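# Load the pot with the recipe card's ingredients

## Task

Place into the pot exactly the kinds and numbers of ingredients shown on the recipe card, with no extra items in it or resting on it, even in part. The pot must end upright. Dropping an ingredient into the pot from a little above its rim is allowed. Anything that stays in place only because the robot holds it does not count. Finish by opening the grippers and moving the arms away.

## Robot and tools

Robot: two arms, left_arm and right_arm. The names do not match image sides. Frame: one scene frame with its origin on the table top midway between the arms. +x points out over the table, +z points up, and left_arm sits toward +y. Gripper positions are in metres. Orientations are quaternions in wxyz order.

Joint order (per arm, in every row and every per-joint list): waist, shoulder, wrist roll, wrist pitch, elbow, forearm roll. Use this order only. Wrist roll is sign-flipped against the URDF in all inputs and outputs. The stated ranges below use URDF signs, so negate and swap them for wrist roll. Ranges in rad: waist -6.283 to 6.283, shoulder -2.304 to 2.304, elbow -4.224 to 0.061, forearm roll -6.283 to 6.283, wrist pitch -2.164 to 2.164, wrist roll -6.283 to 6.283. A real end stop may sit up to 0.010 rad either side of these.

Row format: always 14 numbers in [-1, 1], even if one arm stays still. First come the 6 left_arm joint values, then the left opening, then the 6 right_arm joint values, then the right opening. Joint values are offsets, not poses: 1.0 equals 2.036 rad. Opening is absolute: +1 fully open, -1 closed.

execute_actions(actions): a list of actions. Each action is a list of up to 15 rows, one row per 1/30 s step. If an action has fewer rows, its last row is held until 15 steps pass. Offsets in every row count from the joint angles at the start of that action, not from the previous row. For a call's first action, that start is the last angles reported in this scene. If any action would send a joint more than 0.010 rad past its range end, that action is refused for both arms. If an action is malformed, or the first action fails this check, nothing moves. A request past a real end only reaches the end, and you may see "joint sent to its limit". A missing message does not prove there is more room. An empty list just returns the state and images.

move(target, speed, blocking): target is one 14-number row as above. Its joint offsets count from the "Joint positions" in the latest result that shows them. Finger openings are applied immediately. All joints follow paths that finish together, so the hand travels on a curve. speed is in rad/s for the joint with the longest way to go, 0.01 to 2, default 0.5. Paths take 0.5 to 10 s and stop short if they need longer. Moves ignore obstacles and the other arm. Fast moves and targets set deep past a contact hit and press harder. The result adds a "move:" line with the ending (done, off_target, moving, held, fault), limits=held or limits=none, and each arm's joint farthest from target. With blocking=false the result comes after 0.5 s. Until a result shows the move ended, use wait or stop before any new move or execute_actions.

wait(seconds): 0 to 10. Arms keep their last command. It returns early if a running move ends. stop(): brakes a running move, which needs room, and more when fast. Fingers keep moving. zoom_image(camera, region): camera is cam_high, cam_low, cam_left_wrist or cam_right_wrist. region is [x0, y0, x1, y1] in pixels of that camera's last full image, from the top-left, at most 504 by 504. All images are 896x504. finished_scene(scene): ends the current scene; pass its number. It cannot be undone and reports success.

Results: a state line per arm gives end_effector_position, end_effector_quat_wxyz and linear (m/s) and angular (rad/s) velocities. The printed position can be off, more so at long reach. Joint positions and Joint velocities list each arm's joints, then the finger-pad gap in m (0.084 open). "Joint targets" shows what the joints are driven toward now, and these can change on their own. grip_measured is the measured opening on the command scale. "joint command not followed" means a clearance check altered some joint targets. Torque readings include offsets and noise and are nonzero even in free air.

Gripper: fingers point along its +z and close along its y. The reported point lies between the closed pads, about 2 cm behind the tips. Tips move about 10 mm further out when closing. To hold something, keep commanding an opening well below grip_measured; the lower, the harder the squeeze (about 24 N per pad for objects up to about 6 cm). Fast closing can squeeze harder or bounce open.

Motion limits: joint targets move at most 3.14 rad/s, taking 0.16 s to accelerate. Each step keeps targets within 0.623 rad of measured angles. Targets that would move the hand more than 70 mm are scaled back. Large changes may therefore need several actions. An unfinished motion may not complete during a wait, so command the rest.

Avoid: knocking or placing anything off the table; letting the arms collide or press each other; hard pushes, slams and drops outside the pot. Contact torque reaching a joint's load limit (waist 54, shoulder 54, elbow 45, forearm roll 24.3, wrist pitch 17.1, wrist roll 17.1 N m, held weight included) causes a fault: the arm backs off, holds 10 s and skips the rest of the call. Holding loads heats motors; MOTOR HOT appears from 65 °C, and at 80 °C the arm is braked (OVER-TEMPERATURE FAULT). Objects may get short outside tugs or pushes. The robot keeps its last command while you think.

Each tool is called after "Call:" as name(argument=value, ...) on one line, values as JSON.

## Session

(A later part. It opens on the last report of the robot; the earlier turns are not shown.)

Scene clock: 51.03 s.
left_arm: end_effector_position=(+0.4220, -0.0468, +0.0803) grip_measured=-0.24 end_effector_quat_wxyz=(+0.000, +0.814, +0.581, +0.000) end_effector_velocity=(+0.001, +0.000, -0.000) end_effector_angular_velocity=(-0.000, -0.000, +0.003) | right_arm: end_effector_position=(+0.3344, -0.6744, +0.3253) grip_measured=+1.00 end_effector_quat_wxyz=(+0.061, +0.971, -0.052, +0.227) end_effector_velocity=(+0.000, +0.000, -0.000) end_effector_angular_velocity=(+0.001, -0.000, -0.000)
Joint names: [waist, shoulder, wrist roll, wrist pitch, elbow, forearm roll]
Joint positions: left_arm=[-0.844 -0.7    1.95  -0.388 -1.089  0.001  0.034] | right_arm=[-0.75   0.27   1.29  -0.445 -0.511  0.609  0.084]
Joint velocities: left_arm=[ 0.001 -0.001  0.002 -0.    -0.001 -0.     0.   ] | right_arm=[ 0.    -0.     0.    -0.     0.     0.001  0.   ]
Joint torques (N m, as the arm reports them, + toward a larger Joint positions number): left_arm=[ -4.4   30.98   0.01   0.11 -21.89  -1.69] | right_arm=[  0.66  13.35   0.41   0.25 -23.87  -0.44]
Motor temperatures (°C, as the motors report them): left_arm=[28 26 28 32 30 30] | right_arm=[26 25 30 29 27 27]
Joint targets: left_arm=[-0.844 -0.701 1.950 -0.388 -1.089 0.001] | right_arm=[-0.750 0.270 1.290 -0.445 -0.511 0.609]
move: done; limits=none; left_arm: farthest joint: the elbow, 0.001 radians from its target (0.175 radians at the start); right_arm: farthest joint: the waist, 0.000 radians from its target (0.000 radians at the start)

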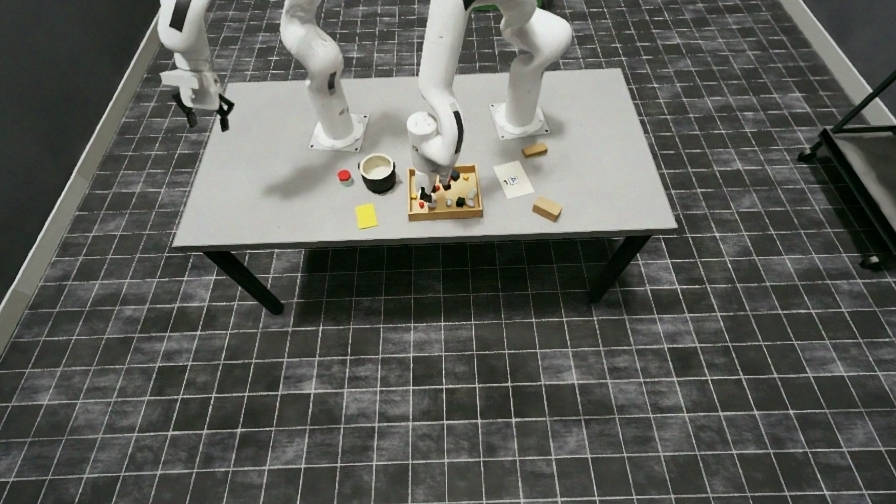

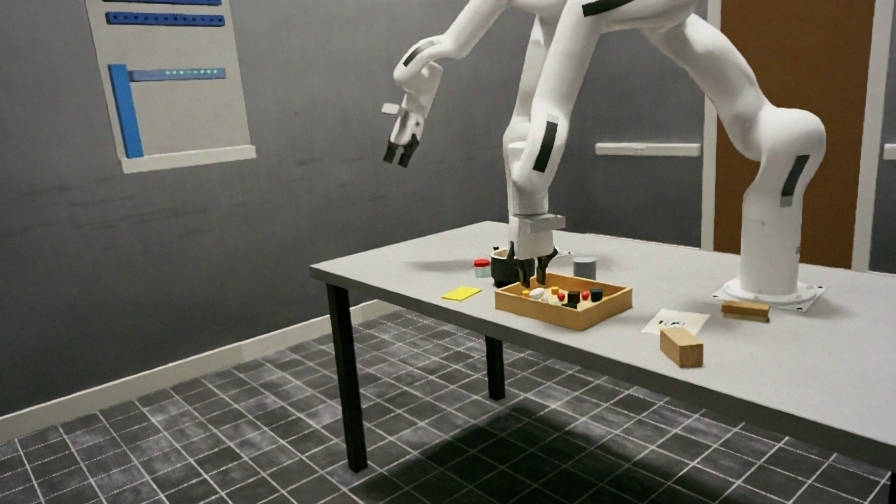

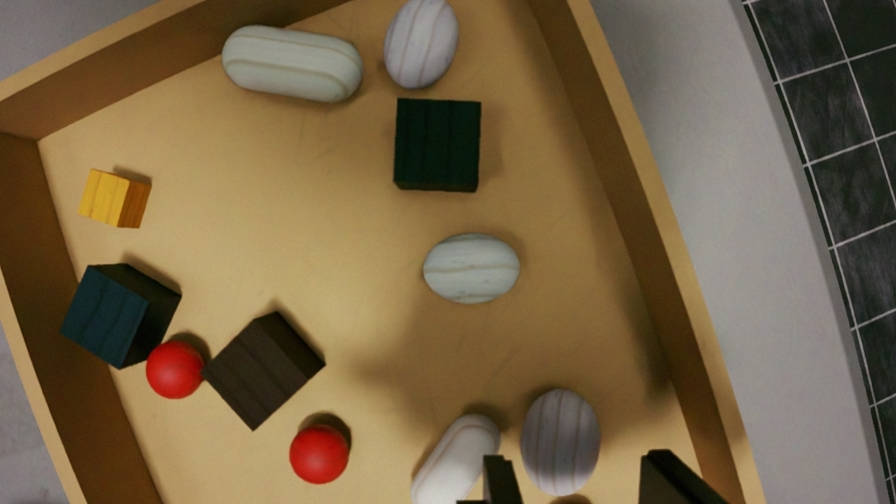

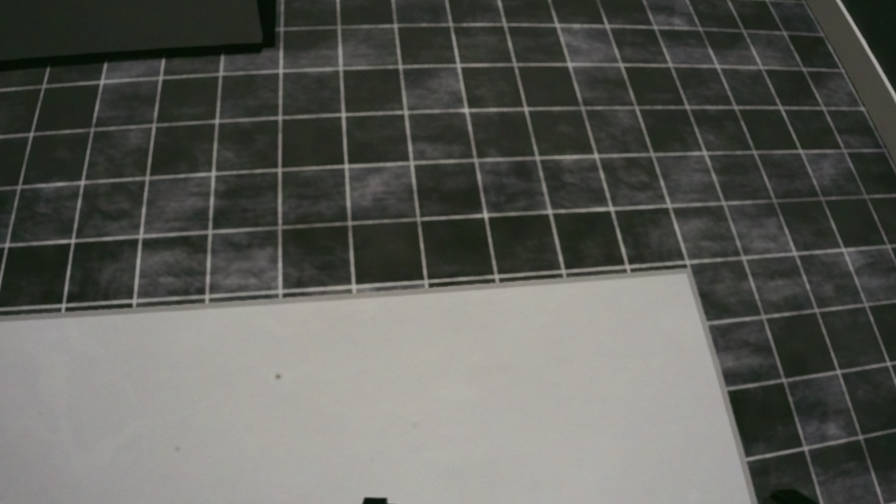

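Call:
move(target=[0.0013,-0.0526,0,0.0372,-0.015,0,-0.18,0,0,0,0,0,0,1], speed=0.15)

Call:
execute_actions(actions=[[[0,0,0,0,0,0,-0.25,0,0,0,0,0,0,1],[0,0,0,0,0,0,-0.3,0,0,0,0,0,0,1],[0,0,0,0,0,0,-0.35,0,0,0,0,0,0,1],[0,0,0,0,0,0,-0.4,0,0,0,0,0,0,1],[0,0,0,0,0,0,-0.45,0,0,0,0,0,0,1],[0,0,0,0,0,0,-0.5,0,0,0,0,0,0,1],[0,0,0,0,0,0,-0.55,0,0,0,0,0,0,1],[0,0,0,0,0,0,-0.6,0,0,0,0,0,0,1],[0,0,0,0,0,0,-0.7,0,0,0,0,0,0,1]]])

Call:
move(target=[0,0.075,0,-0.061,0.014,0,-0.7,0,0,0,0,0,0,1], speed=0.4)

Scene clock: 52.97 s.
left_arm: end_effector_position=(+0.4257, -0.0480, +0.0299) grip_measured=-0.19 end_effector_quat_wxyz=(+0.000, +0.813, +0.582, +0.000) end_effector_velocity=(-0.000, +0.000, -0.001) end_effector_angular_velocity=(+0.001, +0.000, -0.001) | right_arm: end_effector_position=(+0.3344, -0.6744, +0.3253) grip_measured=+1.00 end_effector_quat_wxyz=(+0.061, +0.971, -0.052, +0.227) end_effector_velocity=(-0.000, +0.000, -0.001) end_effector_angular_velocity=(+0.001, +0.001, +0.000)
Joint names: [waist, shoulder, wrist roll, wrist pitch, elbow, forearm roll]
Joint positions: left_arm=[-0.841 -0.807  1.95  -0.312 -1.119  0.001  0.036] | right_arm=[-0.75   0.27   1.29  -0.445 -0.511  0.609  0.084]
Joint velocities: left_arm=[-0.    -0.003 -0.     0.002 -0.     0.001 -0.   ] | right_arm=[-0.    -0.001  0.    -0.     0.    -0.     0.   ]
Joint torques (N m, as the arm reports them, + toward a larger Joint positions number): left_arm=[ -5.89  34.05  -0.13  -0.38 -19.84  -1.27] | right_arm=[  1.21  13.61   0.47   0.26 -23.99  -0.45]
Motor temperatures (°C, as the motors report them): left_arm=[28 26 28 32 30 30] | right_arm=[26 25 30 29 27 27]
Joint targets: left_arm=[-0.841 -0.807 1.950 -0.312 -1.119 0.001] | right_arm=[-0.750 0.270 1.290 -0.445 -0.511 0.609]
move: done; limits=none; left_arm: farthest joint: the waist, 0.000 radians from its target (0.002 radians at the start); right_arm: farthest joint: the waist, 0.000 radians from its target (0.000 radians at the start)

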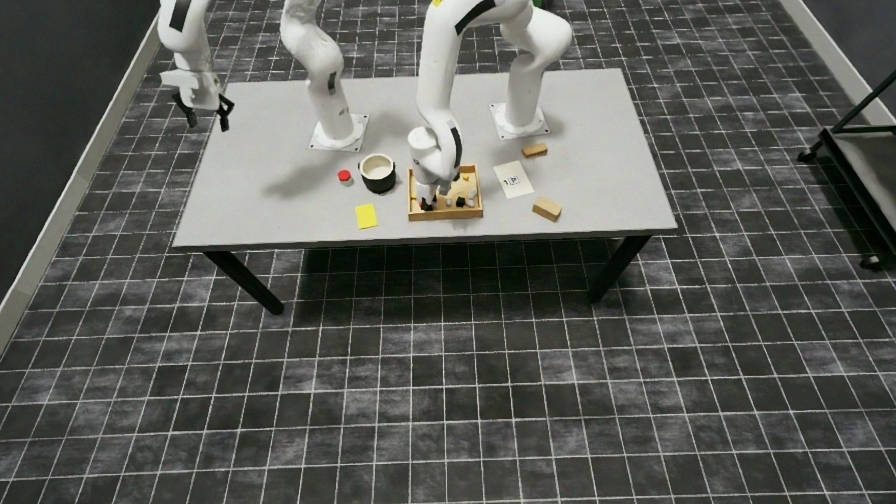

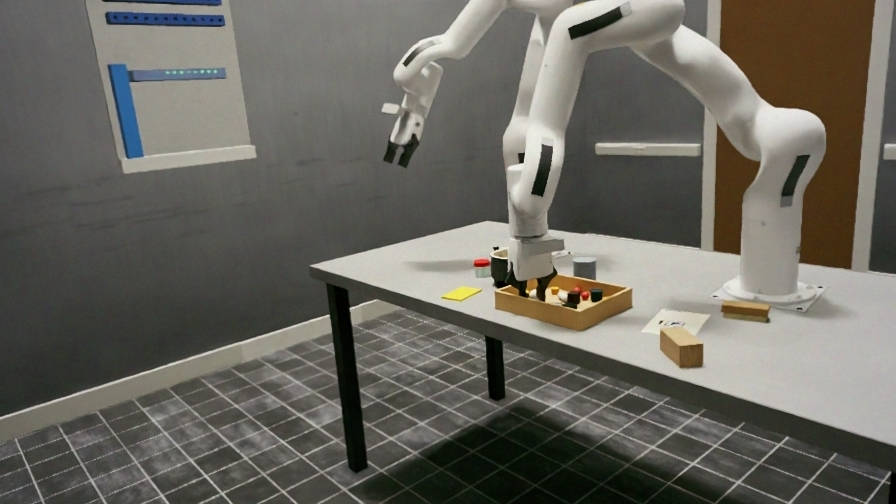

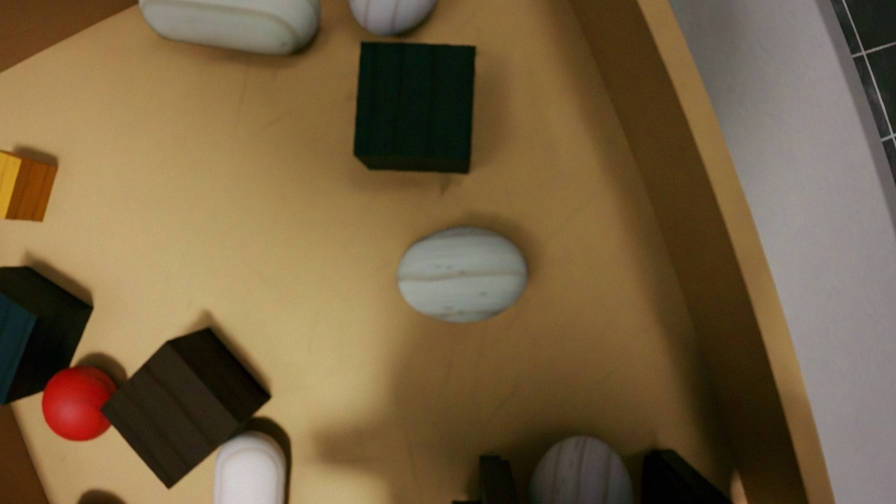

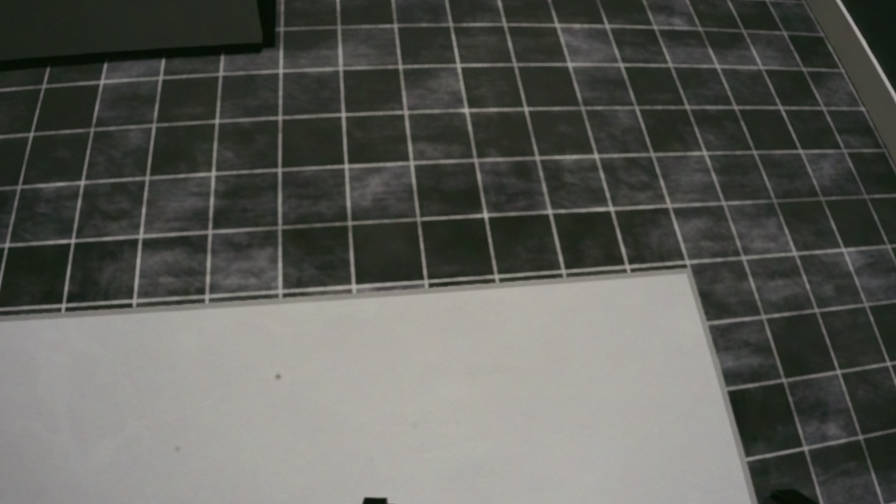

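Scene clock: 53.47 s.
left_arm: end_effector_position=(+0.4258, -0.0481, +0.0299) grip_measured=-0.43 end_effector_quat_wxyz=(+0.000, +0.813, +0.582, +0.000) end_effector_velocity=(+0.000, +0.000, +0.000) end_effector_angular_velocity=(-0.001, -0.000, +0.002) | right_arm: end_effector_position=(+0.3344, -0.6744, +0.3253) grip_measured=+1.00 end_effector_quat_wxyz=(+0.061, +0.971, -0.052, +0.227) end_effector_velocity=(-0.000, +0.000, -0.001) end_effector_angular_velocity=(+0.002, +0.002, -0.000)
Joint names: [waist, shoulder, wrist roll, wrist pitch, elbow, forearm roll]
Joint positions: left_arm=[-0.841 -0.807  1.95  -0.312 -1.12   0.001  0.025] | right_arm=[-0.75   0.27   1.29  -0.445 -0.511  0.609  0.084]
Joint velocities: left_arm=[ 0.     0.     0.001  0.001  0.    -0.001  0.   ] | right_arm=[-0.    -0.002  0.     0.     0.001  0.     0.   ]
Joint torques (N m, as the arm reports them, + toward a larger Joint positions number): left_arm=[ -6.73  30.37  -0.15  -0.18 -19.88  -0.38] | right_arm=[  1.1   13.81   0.42   0.31 -23.49  -0.54]
Motor temperatures (°C, as the motors report them): left_arm=[28 26 28 32 30 30] | right_arm=[26 25 30 29 27 27]
Joint targets: left_arm=[-0.841 -0.807 1.950 -0.312 -1.119 0.001] | right_arm=[-0.750 0.270 1.290 -0.445 -0.511 0.609]

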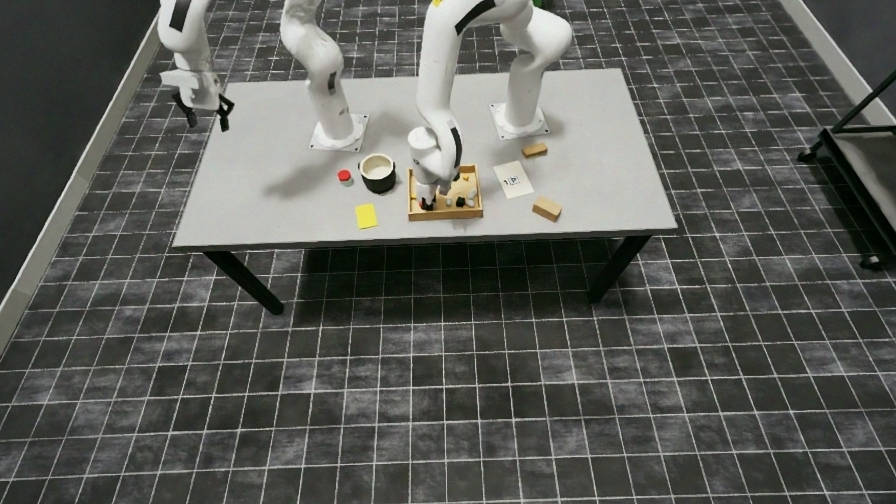

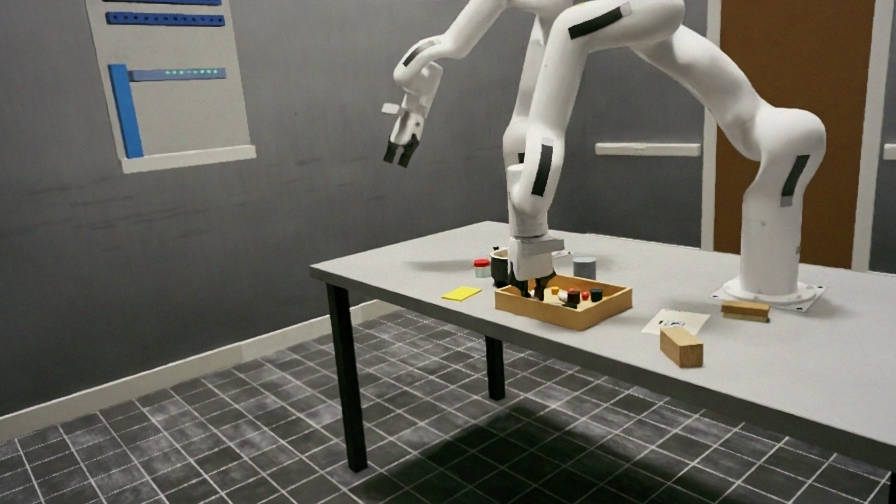

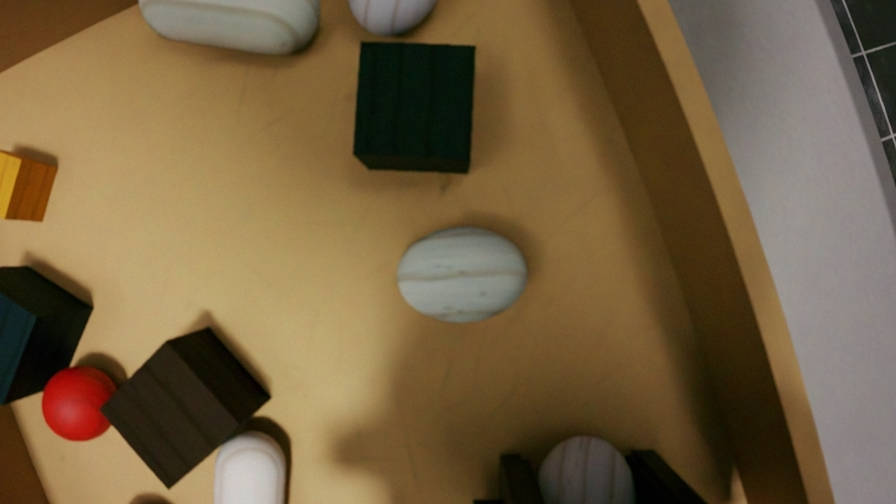

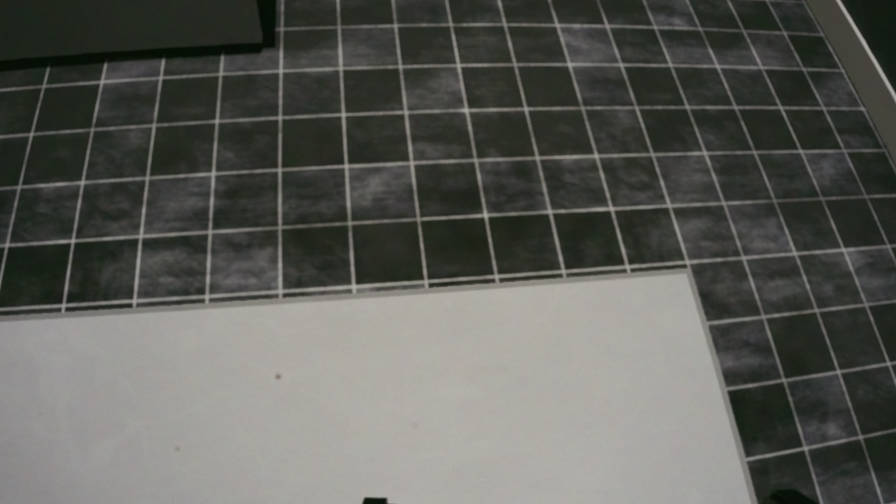

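Scene clock: 54.43 s.
left_arm: end_effector_position=(+0.4242, -0.0467, +0.1060) grip_measured=-0.43 end_effector_quat_wxyz=(-0.000, +0.813, +0.582, +0.000) end_effector_velocity=(+0.000, -0.001, +0.002) end_effector_angular_velocity=(-0.001, -0.002, -0.002) | right_arm: end_effector_position=(+0.3344, -0.6744, +0.3253) grip_measured=+1.00 end_effector_quat_wxyz=(+0.061, +0.971, -0.052, +0.227) end_effector_velocity=(+0.000, -0.000, +0.000) end_effector_angular_velocity=(-0.001, -0.000, +0.001)
Joint names: [waist, shoulder, wrist roll, wrist pitch, elbow, forearm roll]
Joint positions: left_arm=[-0.841 -0.655  1.95  -0.436 -1.091  0.001  0.025] | right_arm=[-0.75   0.27   1.29  -0.445 -0.511  0.609  0.084]
Joint velocities: left_arm=[-0.     0.003 -0.    -0.002 -0.     0.001  0.   ] | right_arm=[ 0.     0.     0.001  0.    -0.001  0.    -0.   ]
Joint torques (N m, as the arm reports them, + toward a larger Joint positions number): left_arm=[ -6.08  30.99   0.02  -0.3  -21.79  -1.57] | right_arm=[  0.42  13.36   0.31   0.35 -23.75  -0.49]
Motor temperatures (°C, as the motors report them): left_arm=[28 26 28 32 30 30] | right_arm=[26 25 30 29 27 27]
Joint targets: left_arm=[-0.841 -0.654 1.950 -0.436 -1.091 0.001] | right_arm=[-0.750 0.270 1.290 -0.445 -0.511 0.609]
move: done; limits=none; left_arm: farthest joint: the shoulder, 0.001 radians from its target (0.153 radians at the start); right_arm: farthest joint: the waist, 0.000 radians from its target (0.000 radians at the start)

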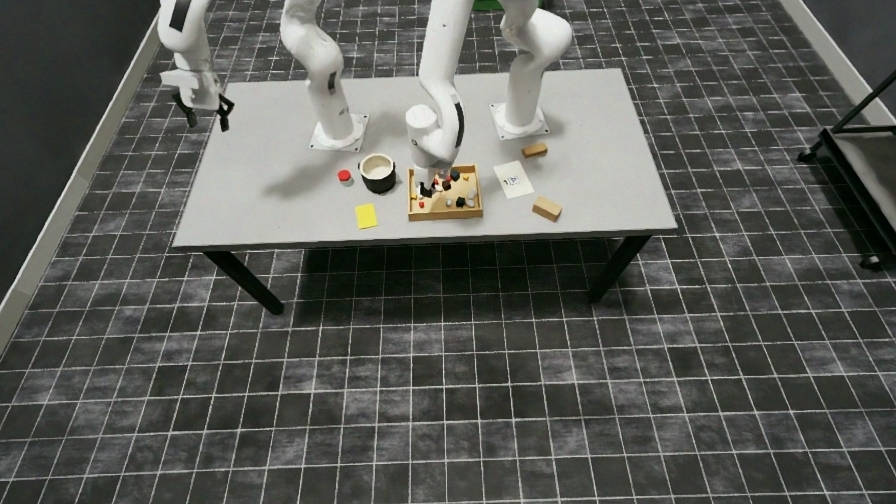

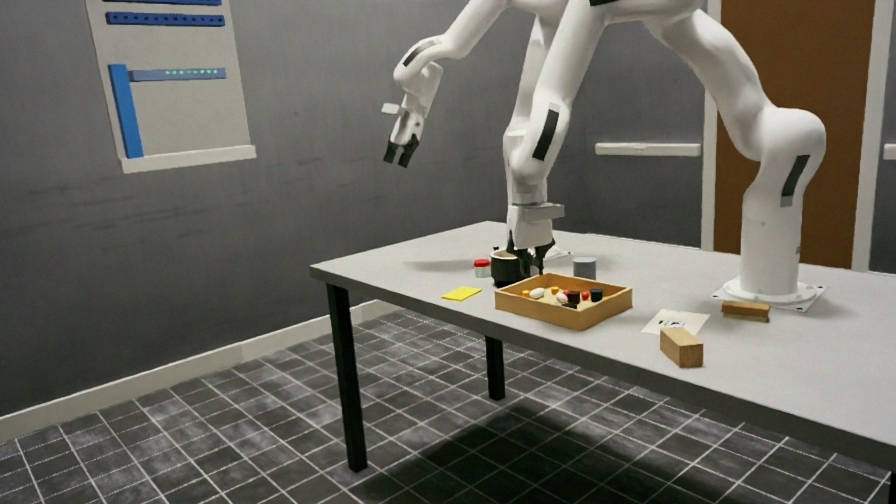

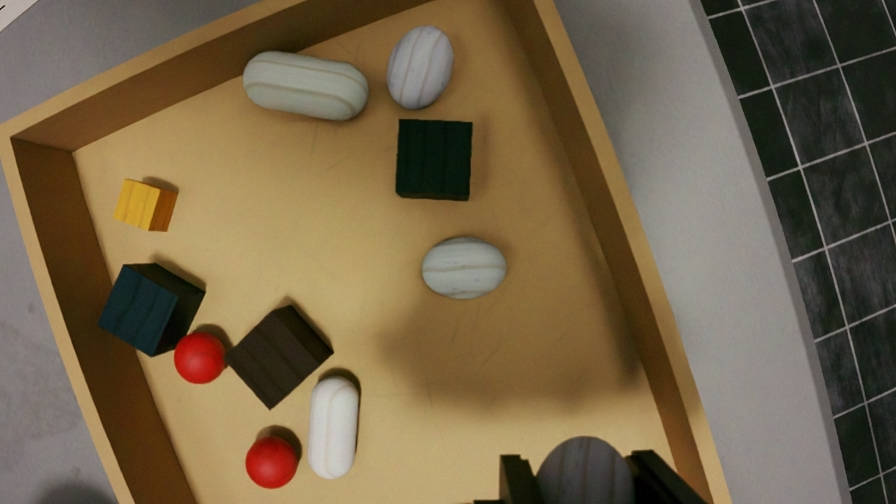

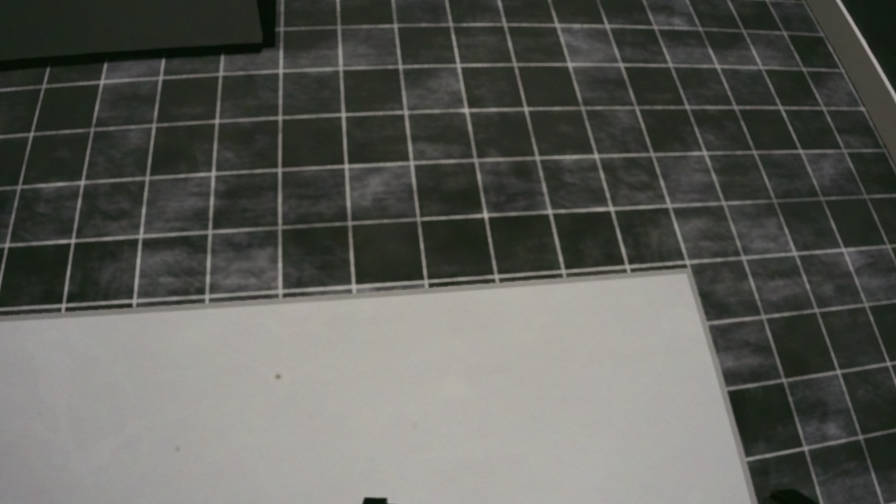

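Call:
move(target=[0,0.03,0,1,0,-0.8,-0.7,0,0,0,0,0,0,1], speed=1.5)

Call:
zoom_image(camera="cam_low", region=[480, 100, 620, 210])

Call:
zoom_image(camera="cam_high", region=[410, 140, 540, 220])

Scene clock: 61.33 s.
left_arm: end_effector_position=(+0.5706, +0.1490, +0.3838) grip_measured=-0.43 end_effector_quat_wxyz=(+0.486, -0.082, +0.703, +0.513) end_effector_velocity=(-0.001, +0.000, +0.000) end_effector_angular_velocity=(+0.001, -0.001, +0.003) | right_arm: end_effector_position=(+0.3344, -0.6744, +0.3253) grip_measured=+1.00 end_effector_quat_wxyz=(+0.061, +0.971, -0.052, +0.227) end_effector_velocity=(-0.000, +0.001, -0.001) end_effector_angular_velocity=(+0.002, +0.001, -0.000)
Joint names: [waist, shoulder, wrist roll, wrist pitch, elbow, forearm roll]
Joint positions: left_arm=[-0.841 -0.594  1.95   1.599 -1.091 -1.628  0.025] | right_arm=[-0.75   0.27   1.29  -0.445 -0.511  0.609  0.084]
Joint velocities: left_arm=[-0.001  0.     0.     0.003  0.    -0.003  0.   ] | right_arm=[ 0.    -0.     0.    -0.     0.002  0.001 -0.   ]
Joint torques (N m, as the arm reports them, + toward a larger Joint positions number): left_arm=[ -8.13  29.86  -0.2    0.95 -22.18  -1.05] | right_arm=[  0.76  13.61   0.41   0.33 -23.52  -0.55]
Motor temperatures (°C, as the motors report them): left_arm=[28 27 28 32 30 30] | right_arm=[26 25 30 29 27 27]
Joint targets: left_arm=[-0.841 -0.594 1.950 1.600 -1.091 -1.628] | right_arm=[-0.750 0.270 1.290 -0.445 -0.511 0.609]
move: done; limits=none; left_arm: farthest joint: the waist, 0.000 radians from its target (0.000 radians at the start); right_arm: farthest joint: the waist, 0.000 radians from its target (0.000 radians at the start)

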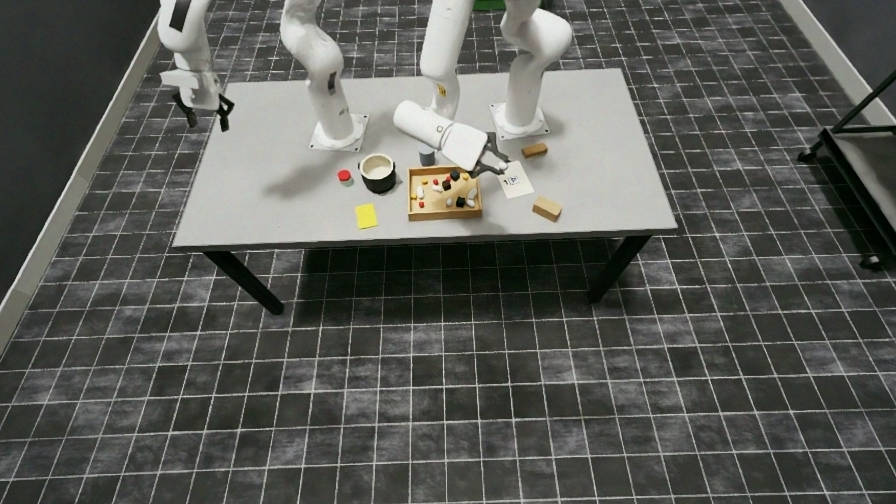

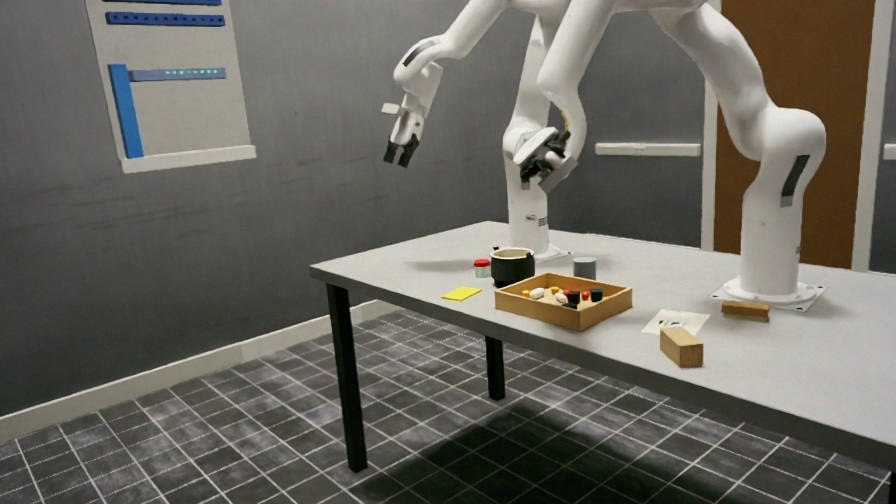

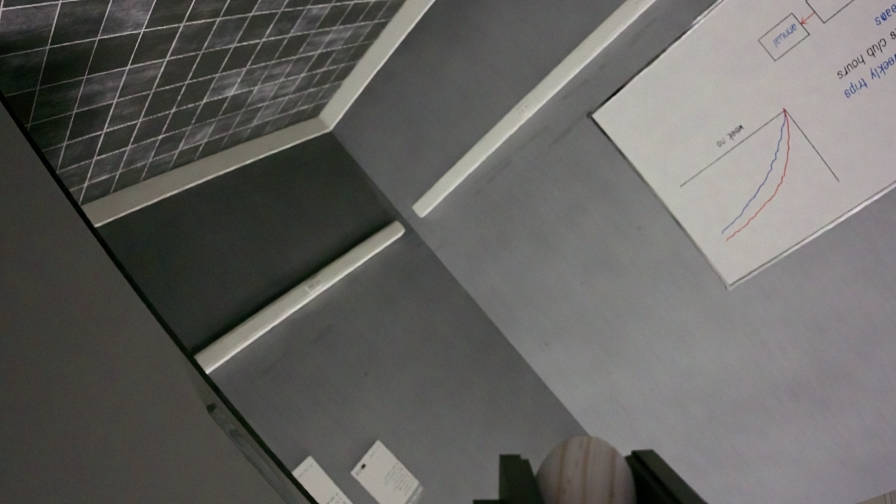

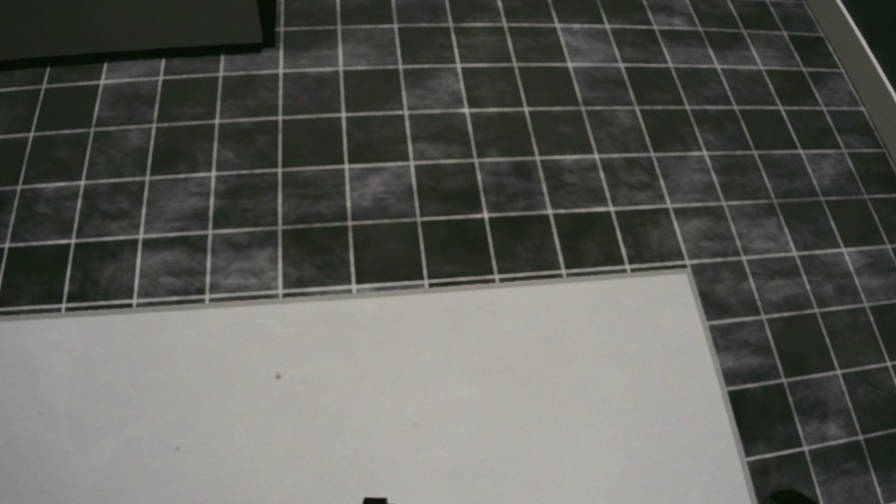

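Region (480, 100, 620, 210) of cam_low's 896x504 image, scaled by 3.600, with more detail than that image has; it fills the top 396 rows of this view, and the rest is white.

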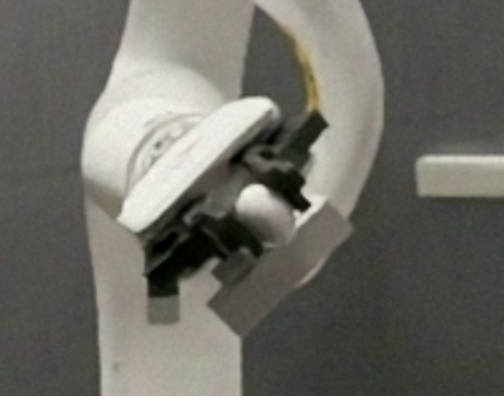

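Region (410, 140, 540, 220) of cam_high's 896x504 image, scaled by 3.877, with more detail than that image has; it fills the top 310 rows of this view, and the rest is white.

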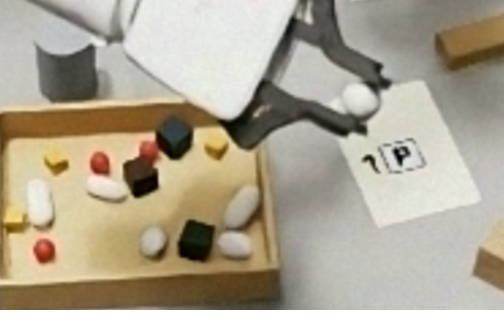

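Call:
move(target=[-0.181,-0.04,-0.43,-1,-0.063,0.8,-0.7,0,0,0,0,0,0,1], speed=1.3)

Scene clock: 65.07 s.
left_arm: end_effector_position=(+0.2979, -0.2319, +0.1385) grip_measured=-0.43 end_effector_quat_wxyz=(+0.047, +0.999, -0.000, +0.026) end_effector_velocity=(-0.001, +0.000, -0.000) end_effector_angular_velocity=(+0.003, -0.001, -0.006) | right_arm: end_effector_position=(+0.3344, -0.6744, +0.3253) grip_measured=+1.00 end_effector_quat_wxyz=(+0.061, +0.971, -0.052, +0.227) end_effector_velocity=(+0.000, -0.000, +0.000) end_effector_angular_velocity=(-0.000, -0.001, -0.000)
Joint names: [waist, shoulder, wrist roll, wrist pitch, elbow, forearm roll]
Joint positions: left_arm=[-1.209 -0.675  1.075 -0.436 -1.219  0.001  0.025] | right_arm=[-0.75   0.27   1.29  -0.445 -0.511  0.609  0.084]
Joint velocities: left_arm=[-0.001 -0.    -0.001 -0.002  0.     0.004 -0.   ] | right_arm=[ 0.     0.     0.     0.    -0.     0.001 -0.   ]
Joint torques (N m, as the arm reports them, + toward a larger Joint positions number): left_arm=[ -5.58  31.66  -0.08  -0.02 -25.19  -0.91] | right_arm=[  1.04  13.92   0.44   0.41 -23.8   -0.66]
Motor temperatures (°C, as the motors report them): left_arm=[28 27 28 32 30 30] | right_arm=[26 25 30 29 28 27]
Joint targets: left_arm=[-1.210 -0.675 1.074 -0.436 -1.219 0.001] | right_arm=[-0.750 0.270 1.290 -0.445 -0.511 0.609]
move: done; limits=none; left_arm: farthest joint: the wrist pitch, 0.001 radians from its target (2.036 radians at the start); right_arm: farthest joint: the waist, 0.000 radians from its target (0.000 radians at the start)

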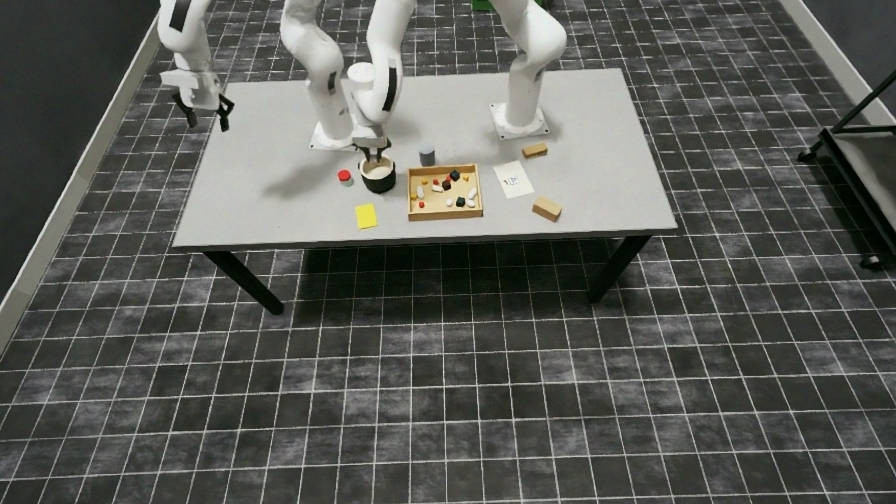

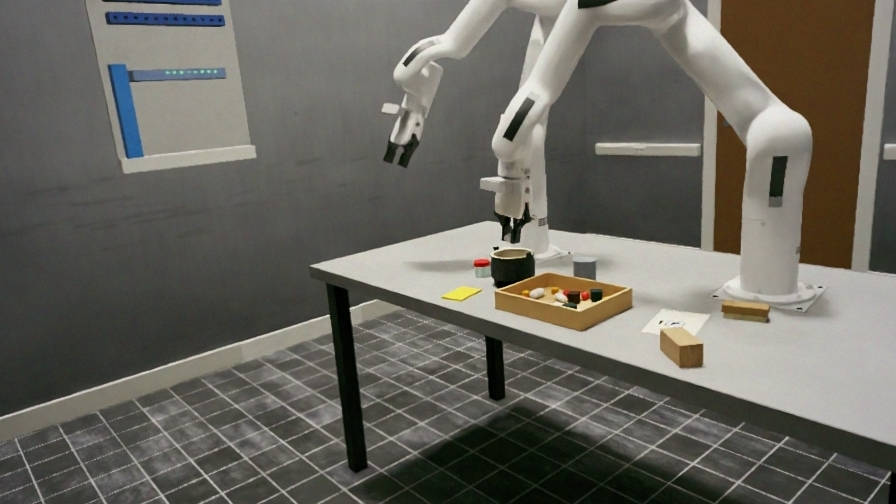

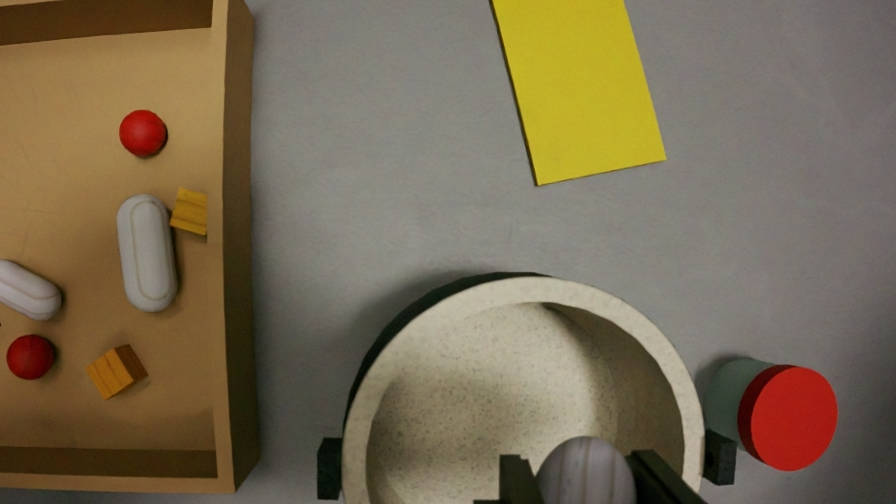

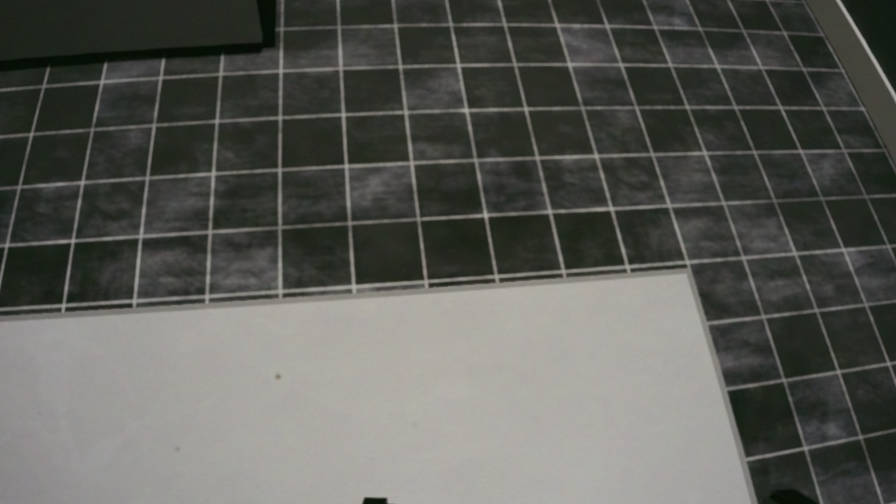

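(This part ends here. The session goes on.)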